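# Stand the green post upright inside the cyan circle

## Task

Lift the green post that is lying down, stand it on end so that its entire base lies within the cyan circle, put it down there, open the gripper, and move the gripper away from it.

## Robot and tools

Robot: one arm with six joints (waist, shoulder, elbow, wrist pitch, wrist yaw, wrist roll) and a two-finger parallel gripper. The fingers point along the gripper's own +x axis and close along its y axis. end_effector_position is the spot midway between the finger pads, about 3 to 4 cm back from the tips. Something may occasionally pull on a held part or nudge a loose object.

Frame: the scene frame has its origin on the table surface directly beneath the arm's base; +z is up, and +y lies to the left when facing along +x. The base itself may be slightly tilted. All positions are in metres; orientations are quaternions written w first (qw, qx, qy, qz). The reported hand position can be a little wrong, more so when the arm reaches far.

Row format (shared by execute_actions and move): 8 numbers [x, y, z, qw, qx, qy, qz, opening]. x, y, z and the quaternion are an absolute target pose for the gripper in the scene frame, not an offset. opening runs from -1 to 1: +1 is fully open (0.088 m), empty fingers touch at about -0.80, and values below that close no further. Going from open to closed takes at least about 0.5 s.

execute_actions(actions): a list of actions run one after another. Each action is a list of 1 to 15 rows; each row lasts one control step of 1/30 s, and if fewer than 15 rows are given the last one is repeated to fill 15 steps (0.5 s). An empty list just returns the current state and images. A target farther than 0.6 m from the gripper's position at the start of its action, along any gripper axis, gets that action refused; if the first action fails this (against the latest reported state) or any action is malformed, nothing runs. Repeat the desired quaternion in every row to hold an orientation rather than copying the possibly drifted reported one.

move(target, speed, blocking): drives the gripper along a straight path to one 8-number row (absolute pose plus opening). speed is in m/s, 0.002 to 0.5, default 0.25; rotation is capped at twice that in rad/s. The path lasts 0.5 to 10 s and is cut off at 10 s. It turns the short way and does not avoid obstacles; the real gripper lags, may deviate and may exceed speed, especially with a near-straight arm. The opening is applied at the start. Faster contact hits harder, and aiming farther beyond the contact presses harder. The result adds a 'move:' line giving how it ended (done = settled near target; otherwise e.g. off_target, moving, held, fault), the distance to target, and any limits: paced = the sent pose was clipped; held = a check blocked some steps, after which the arm may surge faster than speed. With blocking=false the call returns after 0.5 s while the arm continues; poll with wait(0), and call wait or stop before sending any new rows or moves.

wait(seconds): 0 to 10 s, lets time pass holding the last command; returns early if a running move finishes. stop(): brakes a running move (needs room, more when fast); fingers continue. zoom_image(camera, region): camera is cam_high, cam_low or cam_wrist; region is [x0, y0, x1, y1] in image pixels from the top-left, at most 504 by 504. finished_scene(scene): pass the current scene number to end it for good; the task must be complete and stay complete.

Control behaviour: every control step the commanded pose is limited to 70 mm and 16 degrees from the measured pose, then damped inverse kinematics follows it, favouring position over orientation. After an action the arm only continues to the last clipped pose, so long moves need further commands. Joint friction can leave the gripper short or slightly tilted, and tiny moves may not happen; check position and orientation after each move and correct tilt. 'Hand target' shows the pose the controller is now heading for. A 'pose unreachable' line means the clearance check (which treats any mount block under the base as arm) altered or blocked the command.

Result lines: state gives end_effector_position, end_effector_quat_wxyz and velocities (m/s, rad/s). Joint positions / velocities list the six joints in rad (ranges: waist -3.054 to 3.054, shoulder 0 to 3.142, elbow 0 to 2.356, wrist pitch -1.571 to 1.571, wrist yaw -1.571 to 1.571, wrist roll -3.142 to 3.142) followed by the finger-pad gap in m. grip_measured is the measured opening on the command scale; it can be off by about 1 mm throughout, and reads up to about 3 mm (0.061) narrower when squeezing hard. Below near +1 the fingers go to the commanded value. To grasp, command roughly 0.07 below grip_measured; smaller margins grip more gently. Parts thinner than about 3 mm get proportionally less force. Pad force tops out around 34 to 49 N, with a brief spike at first contact. grip_effort_n is motor effort (negative closes, positive opens), capped near 83 N, not zero at rest due to friction, offset and scaled, 'n/a' when unavailable. Calls that ran actions list step positions, with HELD where a row was restrained.

Hazards: contact torque reaching a joint's load limit (waist 16.8, shoulder 20.8, elbow 20.8, wrist pitch 5.49, wrist yaw 5.47, wrist roll 5.13 N m, held weight included) freezes the arm for 10 s and skips the rest of the call. Holding loads heats motors: MOTOR HOT appears from 50 °C; at 95 °C an OVER-TEMPERATURE FAULT holds the arm, and if it does not cool in 30 to 60 s power is lost and the gripper lets go. The robot keeps holding its last command while you compose replies. Avoid dropping the post, slamming, hard pushes, and knocking anything off the table, which fails the task.

Cameras (504x504 each): cam_high overhead, cam_low low side view, cam_wrist on the hand; calibration intrinsics and world-to-camera transforms are given and may be off by a few degrees and millimetres.

Each tool is called after "Call:" by a JSON object that holds its "fn" and its "kwargs".

## Session

Call:
{"fn": "execute_actions", "kwargs": {"actions": []}}

Scene clock: 0.00 s.
end_effector_position=(+0.3675, -0.3004, +0.1181) grip_measured=+0.845 grip_effort_n=n/a end_effector_quat_wxyz=(+0.758, -0.423, +0.223, -0.443) end_effector_velocity=(-0.001, -0.001, -0.002) end_effector_angular_velocity=(+0.011, -0.000, -0.001)
Joint positions: [-0.324  2.924  1.036  1.201  0.443 -0.196  0.08 ]
Joint velocities: [-0.002  0.002  0.002 -0.007 -0.007  0.007 -0.   ]
Heat: hottest shoulder 28 °C (+0.0 °C/min).
Hand target: +0.368, -0.300, +0.118; +0.758, -0.423, +0.223, -0.443

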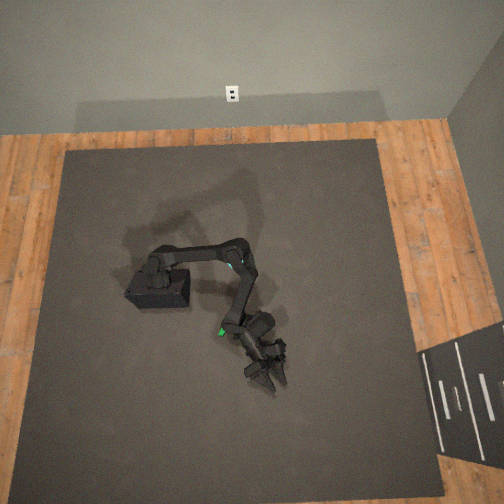

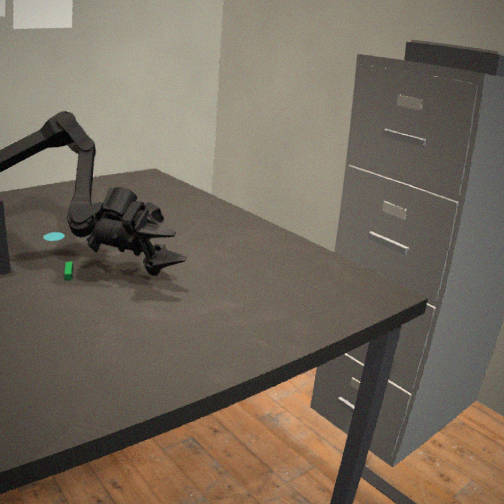

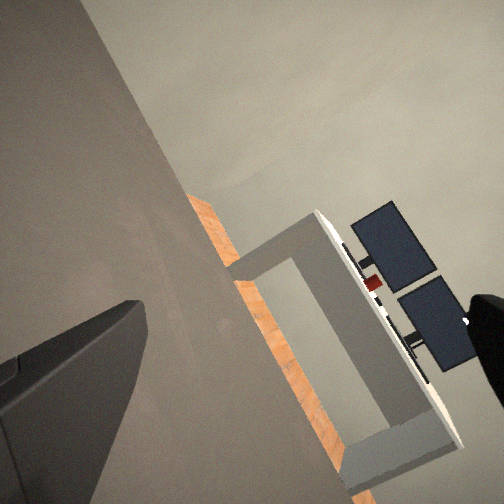

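Call:
{"fn": "move", "kwargs": {"target": [0.22,-0.14,0.28,0.707,0,0.707,0,1]}}

Scene clock: 3.73 s.
end_effector_position=(+0.2185, -0.1364, +0.2803) grip_measured=+1.000 grip_effort_n=15.1 end_effector_quat_wxyz=(+0.705, -0.001, +0.709, -0.001) end_effector_velocity=(-0.003, +0.003, +0.002) end_effector_angular_velocity=(+0.011, +0.012, +0.013)
Joint positions: [-0.927  2.314  1.538 -1.466 -0.423 -1.103  0.088]
Joint velocities: [-0.002 -0.002  0.002 -0.022  0.007 -0.022  0.   ]
Heat: hottest shoulder 28 °C (+0.0 °C/min).
Hand target: +0.218, -0.139, +0.280; +0.704, -0.000, +0.710, -0.001
Off the commanded pose: 0.004 m, 0 deg.
move: done
camera_calibration (this result's frames):
cam_wrist: T_world_to_cam=[[-0.0277069, -0.999389, -0.0213096, -0.115155], [-0.928269, 0.0178142, 0.371481, 0.134166], [-0.370875, 0.0300737, -0.928196, 0.418036], [0, 0, 0, 1]] pos_world=[0.27639, -0.130046, 0.335726]

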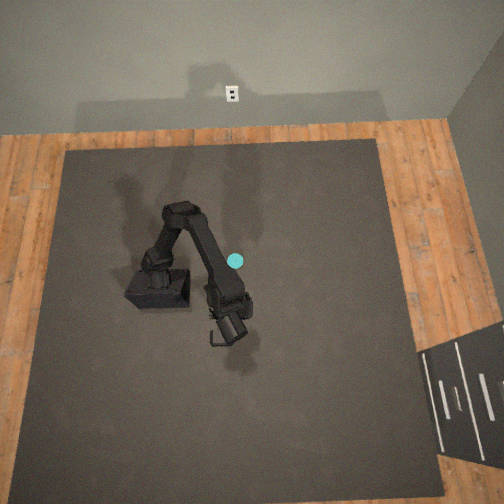

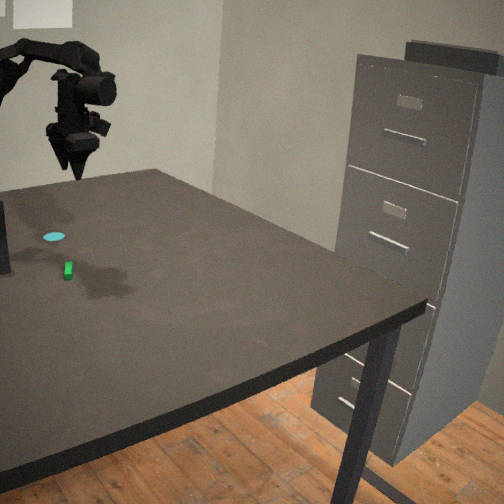

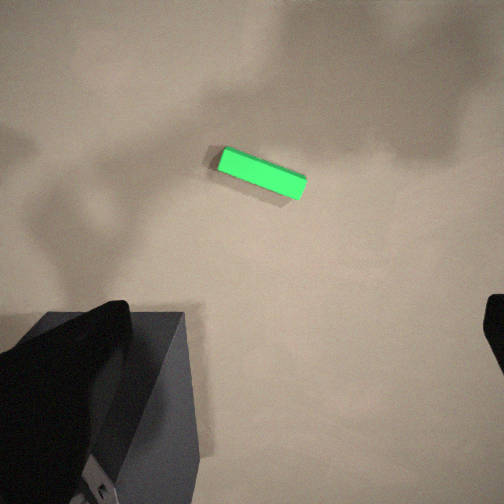

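Call:
{"fn": "move", "kwargs": {"target": [0.221,-0.108,0.12,0.412,-0.49,0.714,0.283,1]}}

Scene clock: 7.93 s.
end_effector_position=(+0.2218, -0.1102, +0.1192) grip_measured=+1.000 grip_effort_n=14.2 end_effector_quat_wxyz=(+0.416, -0.488, +0.714, +0.281) end_effector_velocity=(+0.002, +0.001, +0.001) end_effector_angular_velocity=(+0.003, -0.010, +0.013)
Joint positions: [-0.391  2.096  0.857 -0.607 -0.191 -1.705  0.088]
Joint velocities: [-0.002 -0.007 -0.002  0.007 -0.007 -0.007  0.   ]
Heat: hottest shoulder 29 °C (+7.6 °C/min).
Hand target: +0.221, -0.109, +0.120; +0.413, -0.491, +0.714, +0.281
Off the commanded pose: 0.002 m, 1 deg.
move: done
camera_calibration (this result's frames):
cam_wrist: T_world_to_cam=[[0.917084, -0.39867, -0.0044884, -0.237725], [-0.246584, -0.576007, 0.779366, -0.0686595], [-0.313295, -0.713637, -0.626553, 0.13824], [0, 0, 0, 1]] pos_world=[0.244393, -0.0356692, 0.139058]

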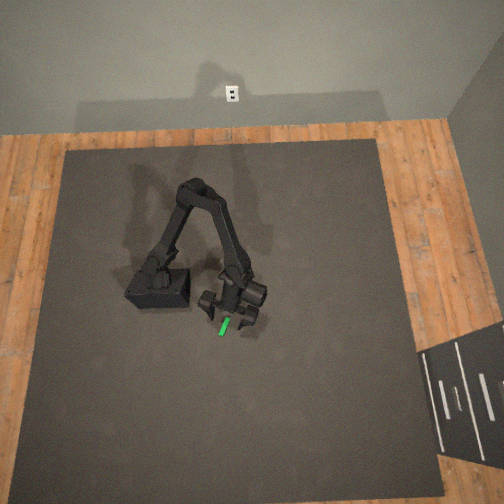

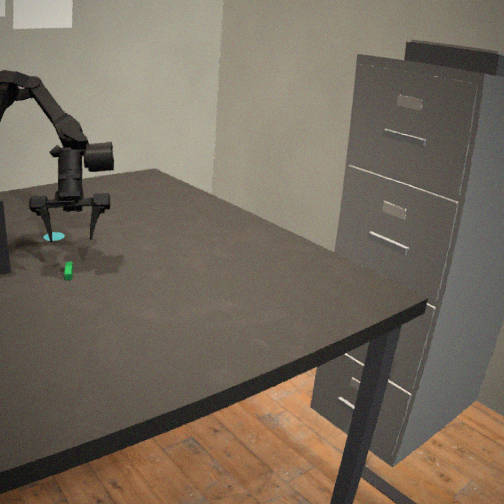

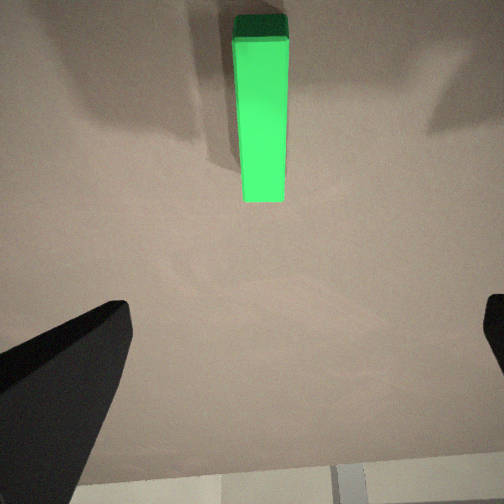

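Call:
{"fn": "move", "kwargs": {"target": [0.221,-0.096,0.036,0.412,-0.49,0.714,0.283,0.2], "speed": 0.1}}

Call:
{"fn": "execute_actions", "kwargs": {"actions": [[[0.221,-0.096,0.036,0.412,-0.49,0.714,0.283,-0.6]],[[0.221,-0.096,0.036,0.412,-0.49,0.714,0.283,-0.6]]]}}

Scene clock: 9.30 s.
end_effector_position=(+0.2255, -0.0958, +0.0391) grip_measured=+0.203 grip_effort_n=-18.4 end_effector_quat_wxyz=(+0.413, -0.497, +0.710, +0.281) end_effector_velocity=(+0.000, -0.000, -0.001) end_effector_angular_velocity=(+0.008, -0.002, +0.006)
Joint positions: [-0.139  2.23   0.765 -0.309 -0.244 -1.463  0.049]
Joint velocities: [-0.002  0.002 -0.002  0.007 -0.007 -0.007 -0.   ]
Heat: hottest shoulder 29 °C (+6.5 °C/min).
Hand target: +0.221, -0.096, +0.036; +0.412, -0.491, +0.714, +0.283
Off the commanded pose: 0.005 m, 1 deg.
move: done
camera_calibration (this result's frames):
cam_wrist: T_world_to_cam=[[0.924307, -0.381634, 0.00342447, -0.236061], [-0.239746, -0.57363, 0.783243, 0.00154092], [-0.296948, -0.724778, -0.621706, 0.0944664], [0, 0, 0, 1]] pos_world=[0.246614, -0.0207378, 0.0583318]

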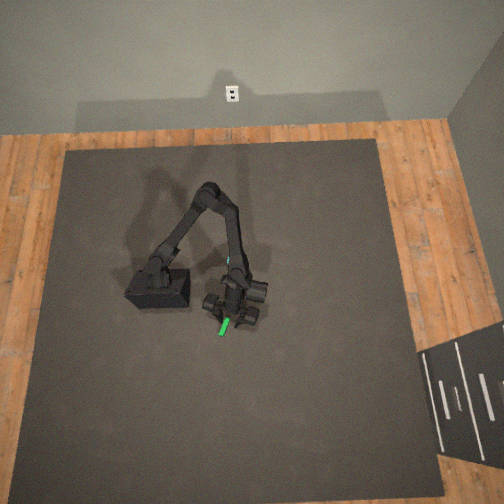

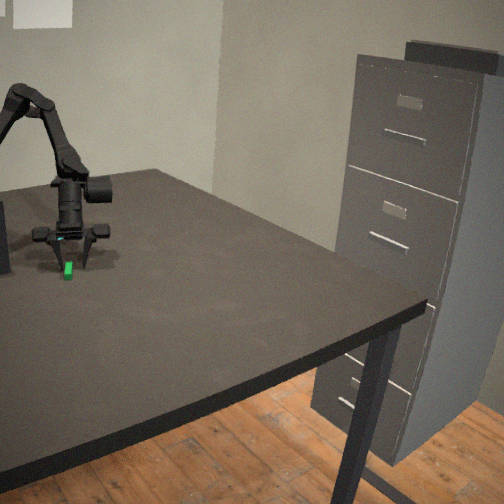

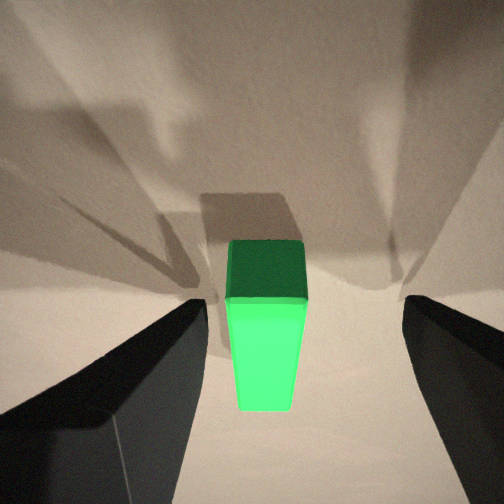

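Scene clock: 10.30 s.
end_effector_position=(+0.2255, -0.0957, +0.0389) grip_measured=-0.502 grip_effort_n=-83.5 end_effector_quat_wxyz=(+0.413, -0.496, +0.710, +0.281) end_effector_velocity=(-0.003, -0.000, +0.000) end_effector_angular_velocity=(+0.010, +0.005, -0.008)
Joint positions: [-0.139  2.23   0.765 -0.309 -0.245 -1.462  0.014]
Joint velocities: [-0.007  0.002 -0.002 -0.007 -0.007 -0.007 -0.   ]
Heat: hottest shoulder 29 °C (+5.8 °C/min).
Hand target: +0.221, -0.096, +0.036; +0.412, -0.490, +0.714, +0.283
Off the commanded pose: 0.005 m, 1 deg.
Step readings (end_effector_position; steps 1 to 15: 1st action; 16 to 30: 2nd action):
0: (+0.2255, -0.0958, +0.0391)
1: (+0.2255, -0.0958, +0.0390)
2: (+0.2255, -0.0957, +0.0390)
4: (+0.2256, -0.0957, +0.0389)
8: (+0.2255, -0.0957, +0.0389)
15: (+0.2255, -0.0957, +0.0389)
16: (+0.2255, -0.0957, +0.0389)
17: (+0.2255, -0.0957, +0.0389)
19: (+0.2255, -0.0957, +0.0389)
23: (+0.2255, -0.0957, +0.0389)
30: end_effector_position above
camera_calibration (this result's frames):
cam_wrist: T_world_to_cam=[[0.924045, -0.382271, 0.00318904, -0.235933], [-0.240159, -0.573993, 0.782851, 0.00179391], [-0.297431, -0.724155, -0.622201, 0.0946963], [0, 0, 0, 1]] pos_world=[0.246609, -0.0205858, 0.0582682]

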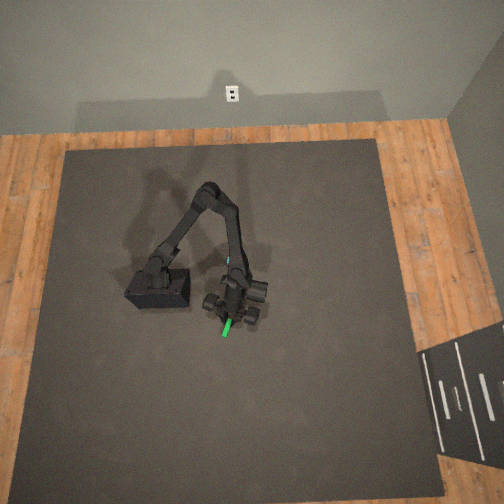

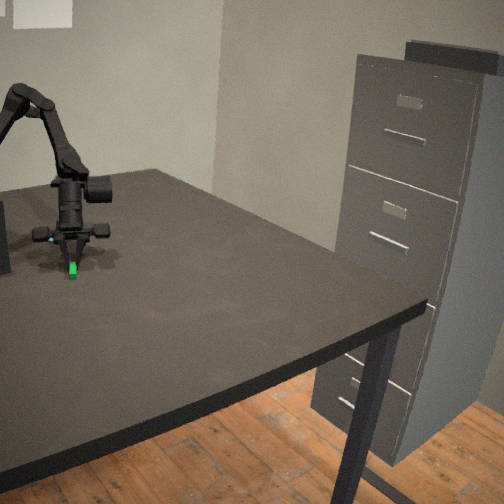

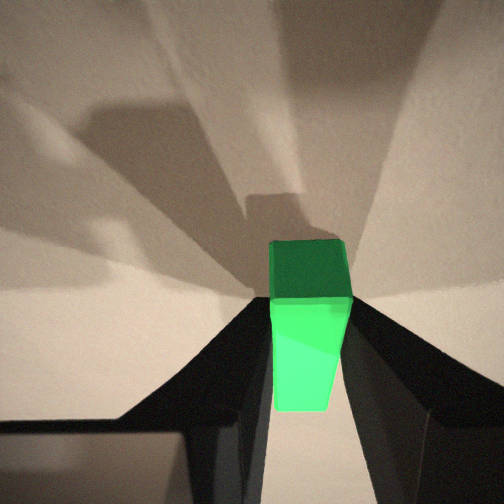

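Call:
{"fn": "move", "kwargs": {"target": [0.225,-0.08,0.14,0.412,-0.49,0.714,0.283,-0.6]}}

Call:
{"fn": "move", "kwargs": {"target": [0.245,0.116,0.12,0.837,0.129,0.224,-0.483,-0.6], "speed": 0.4}}

Scene clock: 11.37 s.
end_effector_position=(+0.2208, -0.0796, +0.1356) grip_measured=-0.502 grip_effort_n=-83.5 end_effector_quat_wxyz=(+0.412, -0.483, +0.718, +0.287) end_effector_velocity=(-0.006, +0.003, +0.001) end_effector_angular_velocity=(+0.016, +0.009, -0.013)
Joint positions: [-0.357  1.981  0.866 -0.742 -0.198 -1.681  0.014]
Joint velocities: [-0.007 -0.007 -0.007 -0.022 -0.007 -0.007 -0.   ]
Heat: hottest shoulder 29 °C (+5.3 °C/min).
Hand target: +0.225, -0.080, +0.140; +0.412, -0.490, +0.714, +0.283
Off the commanded pose: 0.006 m, 1 deg.
move: done
camera_calibration (this result's frames):
cam_wrist: T_world_to_cam=[[0.915457, -0.401763, -0.0229139, -0.221868], [-0.235198, -0.580388, 0.779636, -0.0669901], [-0.326528, -0.708334, -0.625814, 0.173219], [0, 0, 0, 1]] pos_world=[0.243915, -0.00532172, 0.155547]

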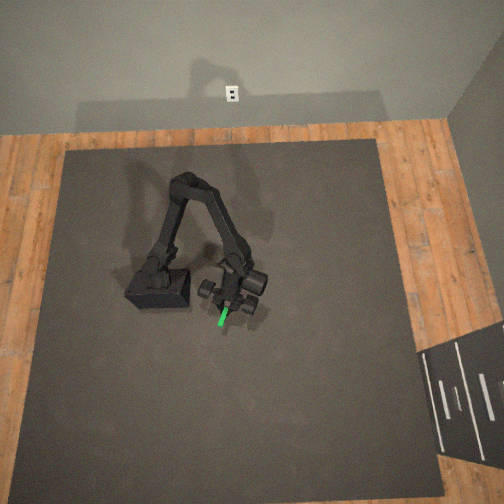

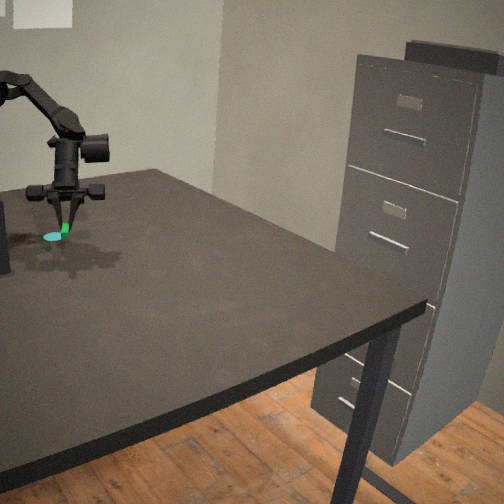

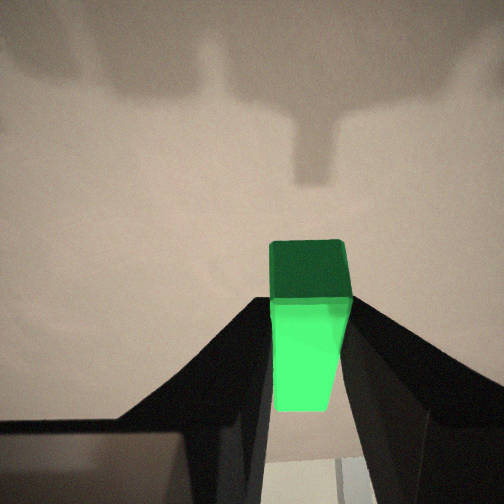

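Scene clock: 15.07 s.
end_effector_position=(+0.2429, +0.1151, +0.1209) grip_measured=-0.502 grip_effort_n=-83.5 end_effector_quat_wxyz=(+0.838, +0.133, +0.224, -0.480) end_effector_velocity=(-0.004, -0.002, -0.001) end_effector_angular_velocity=(-0.003, +0.014, -0.016)
Joint positions: [ 0.621  1.328  0.718 -0.661  0.411  1.785  0.014]
Joint velocities: [ 0.002  0.002  0.002 -0.022 -0.007  0.007  0.   ]
Heat: hottest shoulder 29 °C (+4.0 °C/min).
Hand target: +0.244, +0.116, +0.120; +0.838, +0.131, +0.222, -0.481
Off the commanded pose: 0.002 m, 1 deg.
move: done
camera_calibration (this result's frames):
cam_wrist: T_world_to_cam=[[-0.858726, -0.510572, -0.0436598, 0.281734], [-0.377418, 0.687798, -0.620072, 0.120546], [0.346621, -0.515994, -0.783329, 0.142539], [0, 0, 0, 1]] pos_world=[0.238022, 0.134483, 0.198702]

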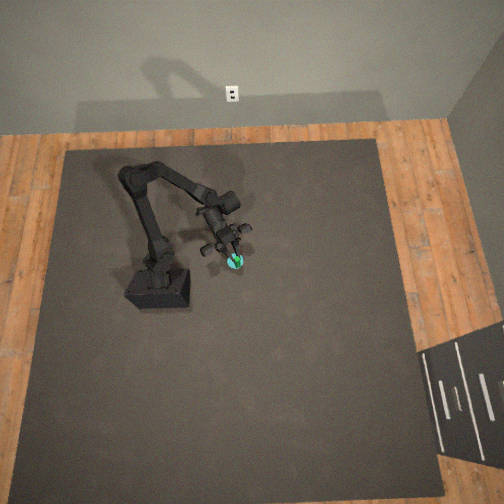

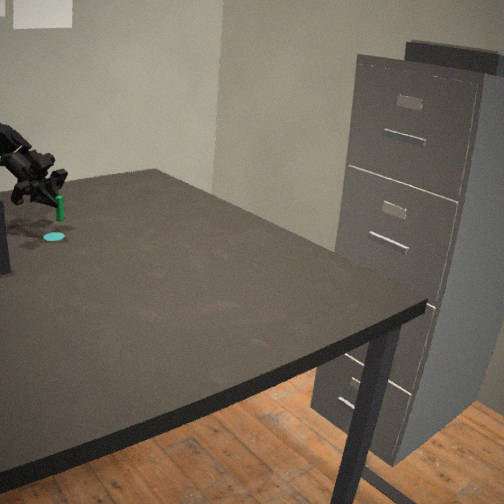

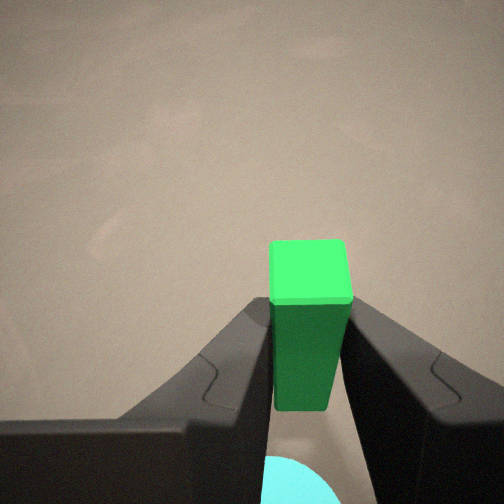

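Call:
{"fn": "move", "kwargs": {"target": [0.234,0.147,0.085,0.837,0.129,0.224,-0.483,-0.6], "speed": 0.1}}

Call:
{"fn": "zoom_image", "kwargs": {"camera": "cam_low", "region": [0,170,120,270]}}

Scene clock: 16.00 s.
end_effector_position=(+0.2331, +0.1469, +0.0866) grip_measured=-0.502 grip_effort_n=-83.5 end_effector_quat_wxyz=(+0.837, +0.132, +0.226, -0.481) end_effector_velocity=(-0.001, +0.002, -0.001) end_effector_angular_velocity=(+0.007, +0.002, -0.006)
Joint positions: [ 0.809  1.448  0.812 -0.723  0.456  1.984  0.014]
Joint velocities: [ 0.002  0.002  0.007 -0.007 -0.007  0.007  0.   ]
Heat: hottest shoulder 29 °C (+3.8 °C/min).
Hand target: +0.234, +0.147, +0.085; +0.837, +0.129, +0.224, -0.482
Off the commanded pose: 0.002 m, 0 deg.
move: done
camera_calibration (this result's frames):
cam_wrist: T_world_to_cam=[[-0.859705, -0.509294, -0.0390666, 0.287721], [-0.379319, 0.687779, -0.618932, 0.0740116], [0.342088, -0.517281, -0.784472, 0.136843], [0, 0, 0, 1]] pos_world=[0.228617, 0.166418, 0.164398]

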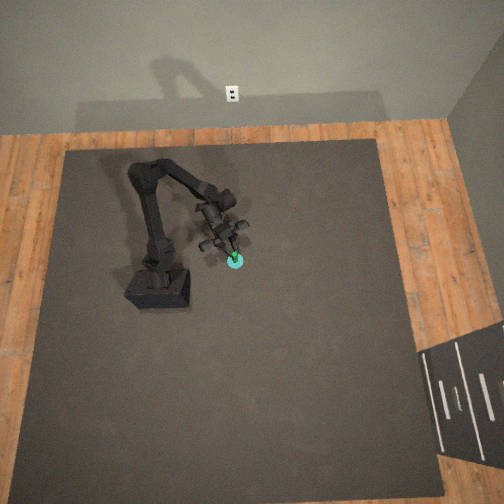

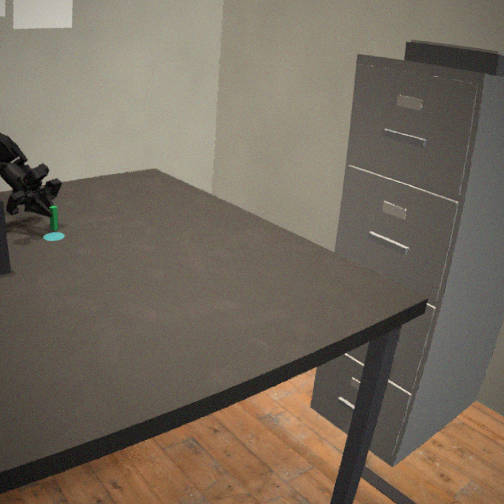

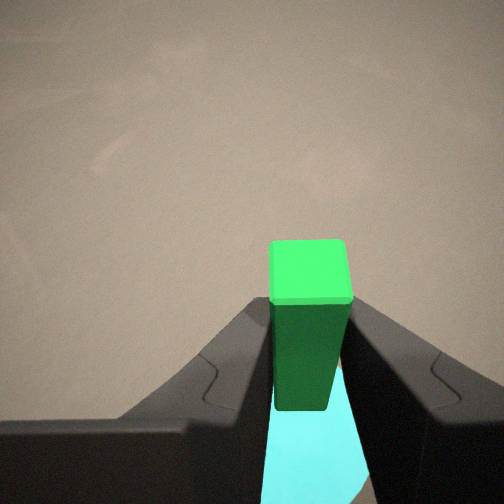

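Region (0, 170, 120, 270) of cam_low's 504x504 image, scaled by 4.200, with more detail than that image has.

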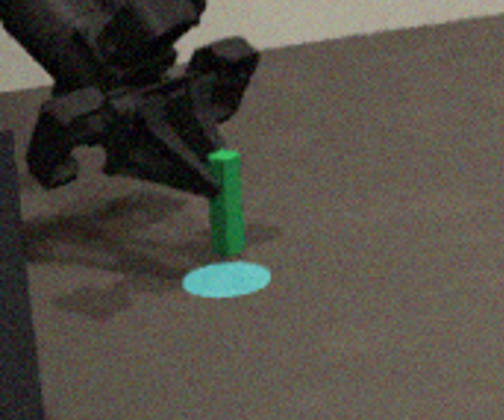

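Gap about 2 cm.

Call:
{"fn": "move", "kwargs": {"target": [0.234,0.147,0.066,0.837,0.129,0.224,-0.483,-0.6], "speed": 0.03}}

Call:
{"fn": "zoom_image", "kwargs": {"camera": "cam_low", "region": [0,170,120,270]}}

Scene clock: 17.03 s.
end_effector_position=(+0.2329, +0.1468, +0.0678) grip_measured=-0.502 grip_effort_n=-83.5 end_effector_quat_wxyz=(+0.836, +0.131, +0.226, -0.482) end_effector_velocity=(-0.002, -0.001, +0.001) end_effector_angular_velocity=(-0.011, +0.017, -0.009)
Joint positions: [ 0.846  1.517  0.817 -0.681  0.463  2.026  0.014]
Joint velocities: [-0.002  0.002  0.007 -0.022 -0.007 -0.007 -0.   ]
Heat: hottest shoulder 29 °C (+3.5 °C/min).
Hand target: +0.234, +0.147, +0.066; +0.837, +0.129, +0.224, -0.483
Off the commanded pose: 0.002 m, 0 deg.
move: done
camera_calibration (this result's frames):
cam_wrist: T_world_to_cam=[[-0.861174, -0.506996, -0.0365126, 0.286568], [-0.378482, 0.687515, -0.619738, 0.062244], [0.339308, -0.519883, -0.783959, 0.123103], [0, 0, 0, 1]] pos_world=[0.228573, 0.166495, 0.145546]

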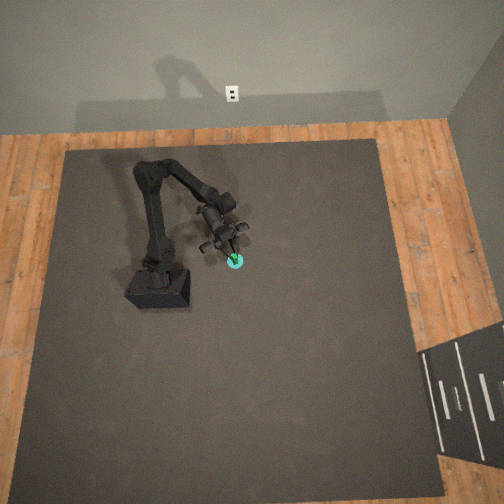

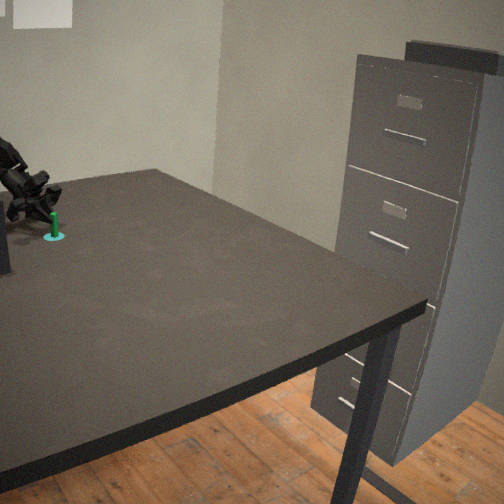

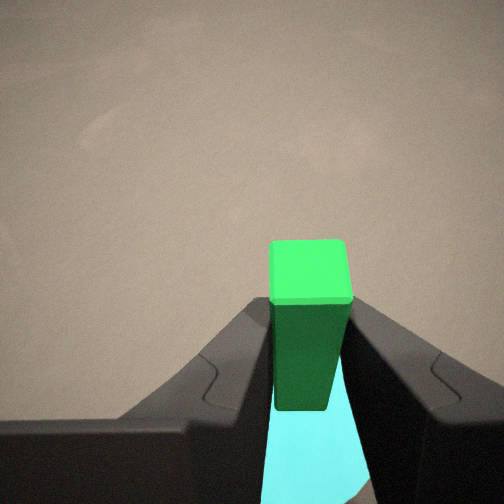

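Region (0, 170, 120, 270) of cam_low's 504x504 image, scaled by 4.200, with more detail than that image has.

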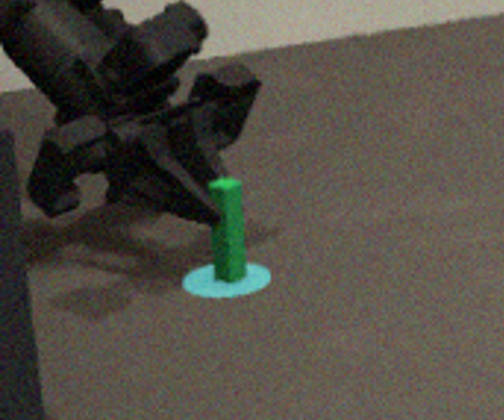

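Call:
{"fn": "move", "kwargs": {"target": [0.232,0.153,0.058,0.837,0.129,0.224,-0.483,-0.6], "speed": 0.02}}

Call:
{"fn": "zoom_image", "kwargs": {"camera": "cam_low", "region": [0,170,120,270]}}

Scene clock: 17.93 s.
end_effector_position=(+0.2317, +0.1510, +0.0636) grip_measured=-0.502 grip_effort_n=-83.5 end_effector_quat_wxyz=(+0.838, +0.128, +0.219, -0.483) end_effector_velocity=(-0.001, +0.000, +0.001) end_effector_angular_velocity=(+0.006, -0.001, -0.009)
Joint positions: [ 0.873  1.541  0.838 -0.698  0.481  2.061  0.014]
Joint velocities: [-0.002 -0.002  0.002 -0.007 -0.007  0.007 -0.   ]
Heat: hottest shoulder 29 °C (+3.3 °C/min).
Hand target: +0.232, +0.153, +0.058; +0.837, +0.129, +0.224, -0.483
Off the commanded pose: 0.006 m, 1 deg.
move: done
camera_calibration (this result's frames):
cam_wrist: T_world_to_cam=[[-0.861021, -0.507085, -0.0388328, 0.287662], [-0.372417, 0.68067, -0.630867, 0.0566576], [0.346336, -0.528728, -0.774918, 0.121564], [0, 0, 0, 1]] pos_world=[0.226682, 0.171578, 0.141116]

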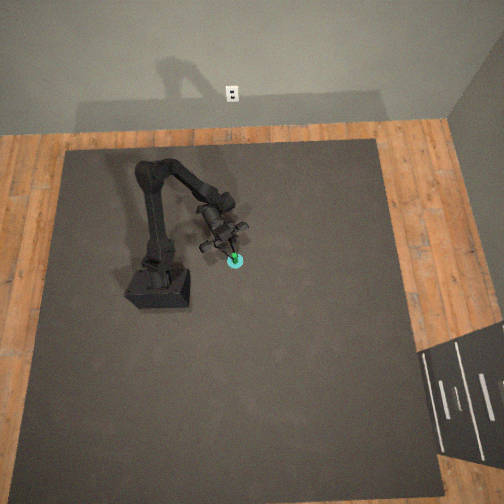

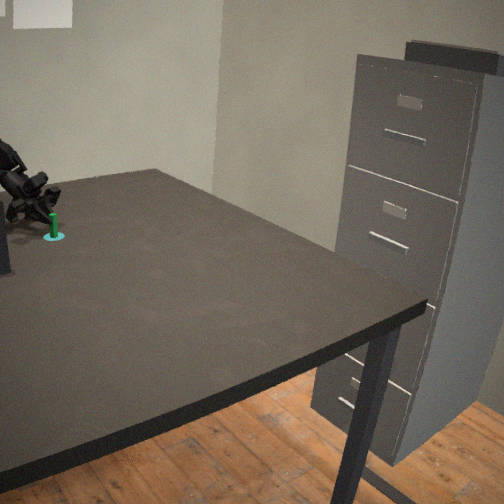

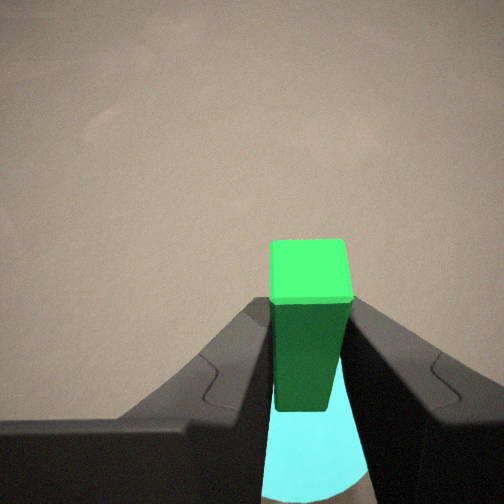

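Region (0, 170, 120, 270) of cam_low's 504x504 image, scaled by 4.200, with more detail than that image has.

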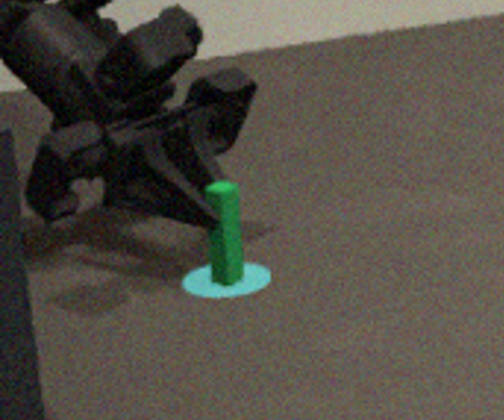

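Touching.

Call:
{"fn": "execute_actions", "kwargs": {"actions": [[[0.232,0.151,0.064,0.837,0.129,0.224,-0.483,0.4]]]}}

Call:
{"fn": "move", "kwargs": {"target": [0.2,0.21,0.13,0.837,0.129,0.224,-0.483,0.4]}}

Scene clock: 18.50 s.
end_effector_position=(+0.2322, +0.1514, +0.0629) grip_measured=+0.392 grip_effort_n=16.0 end_effector_quat_wxyz=(+0.837, +0.128, +0.223, -0.482) end_effector_velocity=(-0.000, -0.002, +0.002) end_effector_angular_velocity=(-0.013, +0.003, +0.001)
Joint positions: [ 0.87   1.541  0.838 -0.693  0.474  2.051  0.058]
Joint velocities: [-0.002 -0.002 -0.002 -0.007  0.007 -0.007  0.003]
Heat: hottest shoulder 29 °C (+3.2 °C/min).
Hand target: +0.232, +0.151, +0.064; +0.837, +0.129, +0.224, -0.483
Off the commanded pose: 0.001 m, 0 deg.
Step readings (end_effector_position):
0: (+0.2317, +0.1512, +0.0635)
1: (+0.2318, +0.1512, +0.0636)
2: (+0.2321, +0.1518, +0.0629)
4: (+0.2320, +0.1518, +0.0626)
8: (+0.2322, +0.1514, +0.0629)
15: end_effector_position above
camera_calibration (this result's frames):
cam_wrist: T_world_to_cam=[[-0.860252, -0.508683, -0.034765, 0.288081], [-0.378253, 0.682424, -0.625477, 0.0569301], [0.341894, -0.524918, -0.779468, 0.121801], [0, 0, 0, 1]] pos_world=[0.227713, 0.171627, 0.140563]

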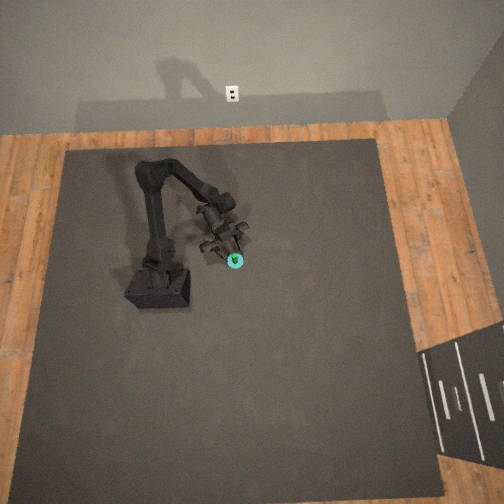

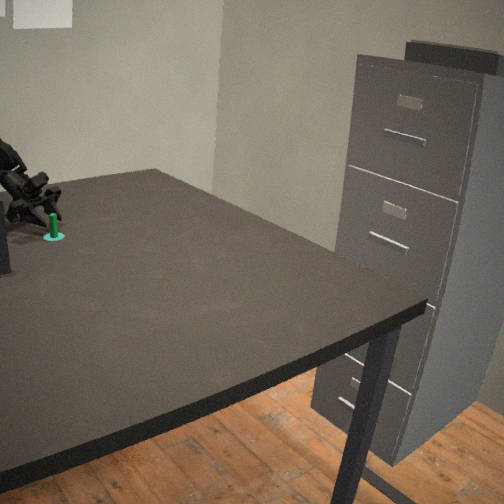

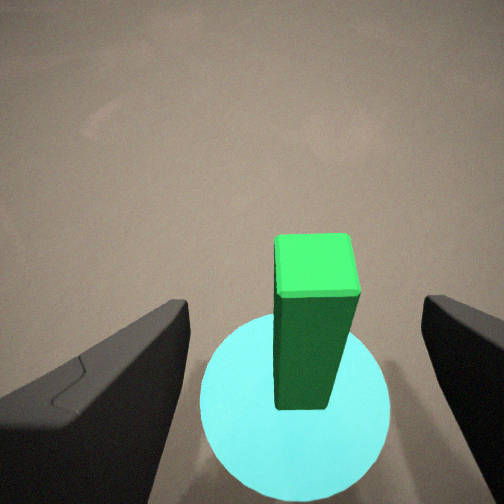

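Scene clock: 19.40 s.
end_effector_position=(+0.1992, +0.2055, +0.1279) grip_measured=+0.397 grip_effort_n=15.6 end_effector_quat_wxyz=(+0.834, +0.123, +0.224, -0.488) end_effector_velocity=(-0.002, +0.000, +0.004) end_effector_angular_velocity=(+0.001, +0.001, -0.012)
Joint positions: [ 0.96   1.365  1.038 -1.131  0.482  2.153  0.058]
Joint velocities: [-0.002 -0.007  0.007 -0.022 -0.007  0.007 -0.   ]
Heat: hottest shoulder 29 °C (+3.1 °C/min).
Hand target: +0.200, +0.209, +0.130; +0.837, +0.129, +0.224, -0.483
Off the commanded pose: 0.005 m, 1 deg.
move: done
camera_calibration (this result's frames):
cam_wrist: T_world_to_cam=[[-0.865544, -0.500365, -0.0216618, 0.287163], [-0.377688, 0.680517, -0.627893, 0.0487492], [0.328917, -0.535287, -0.777998, 0.216645], [0, 0, 0, 1]] pos_world=[0.195706, 0.226479, 0.205379]

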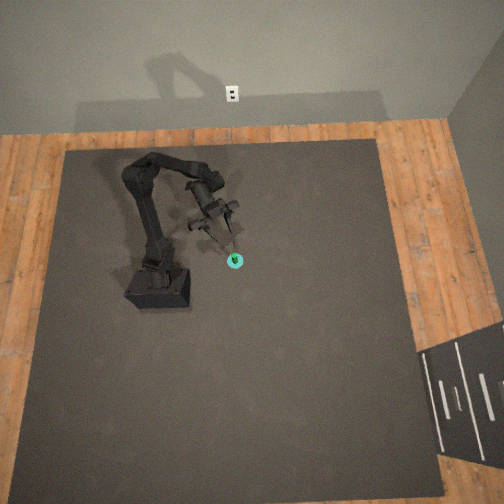

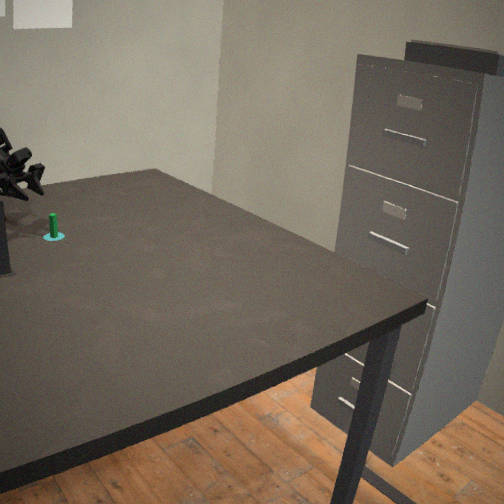

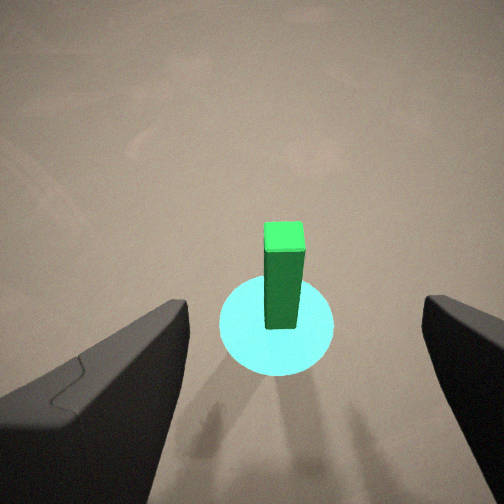

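Call:
{"fn": "finished_scene", "kwargs": {"scene": 1}}

The scene is finished: the task was done.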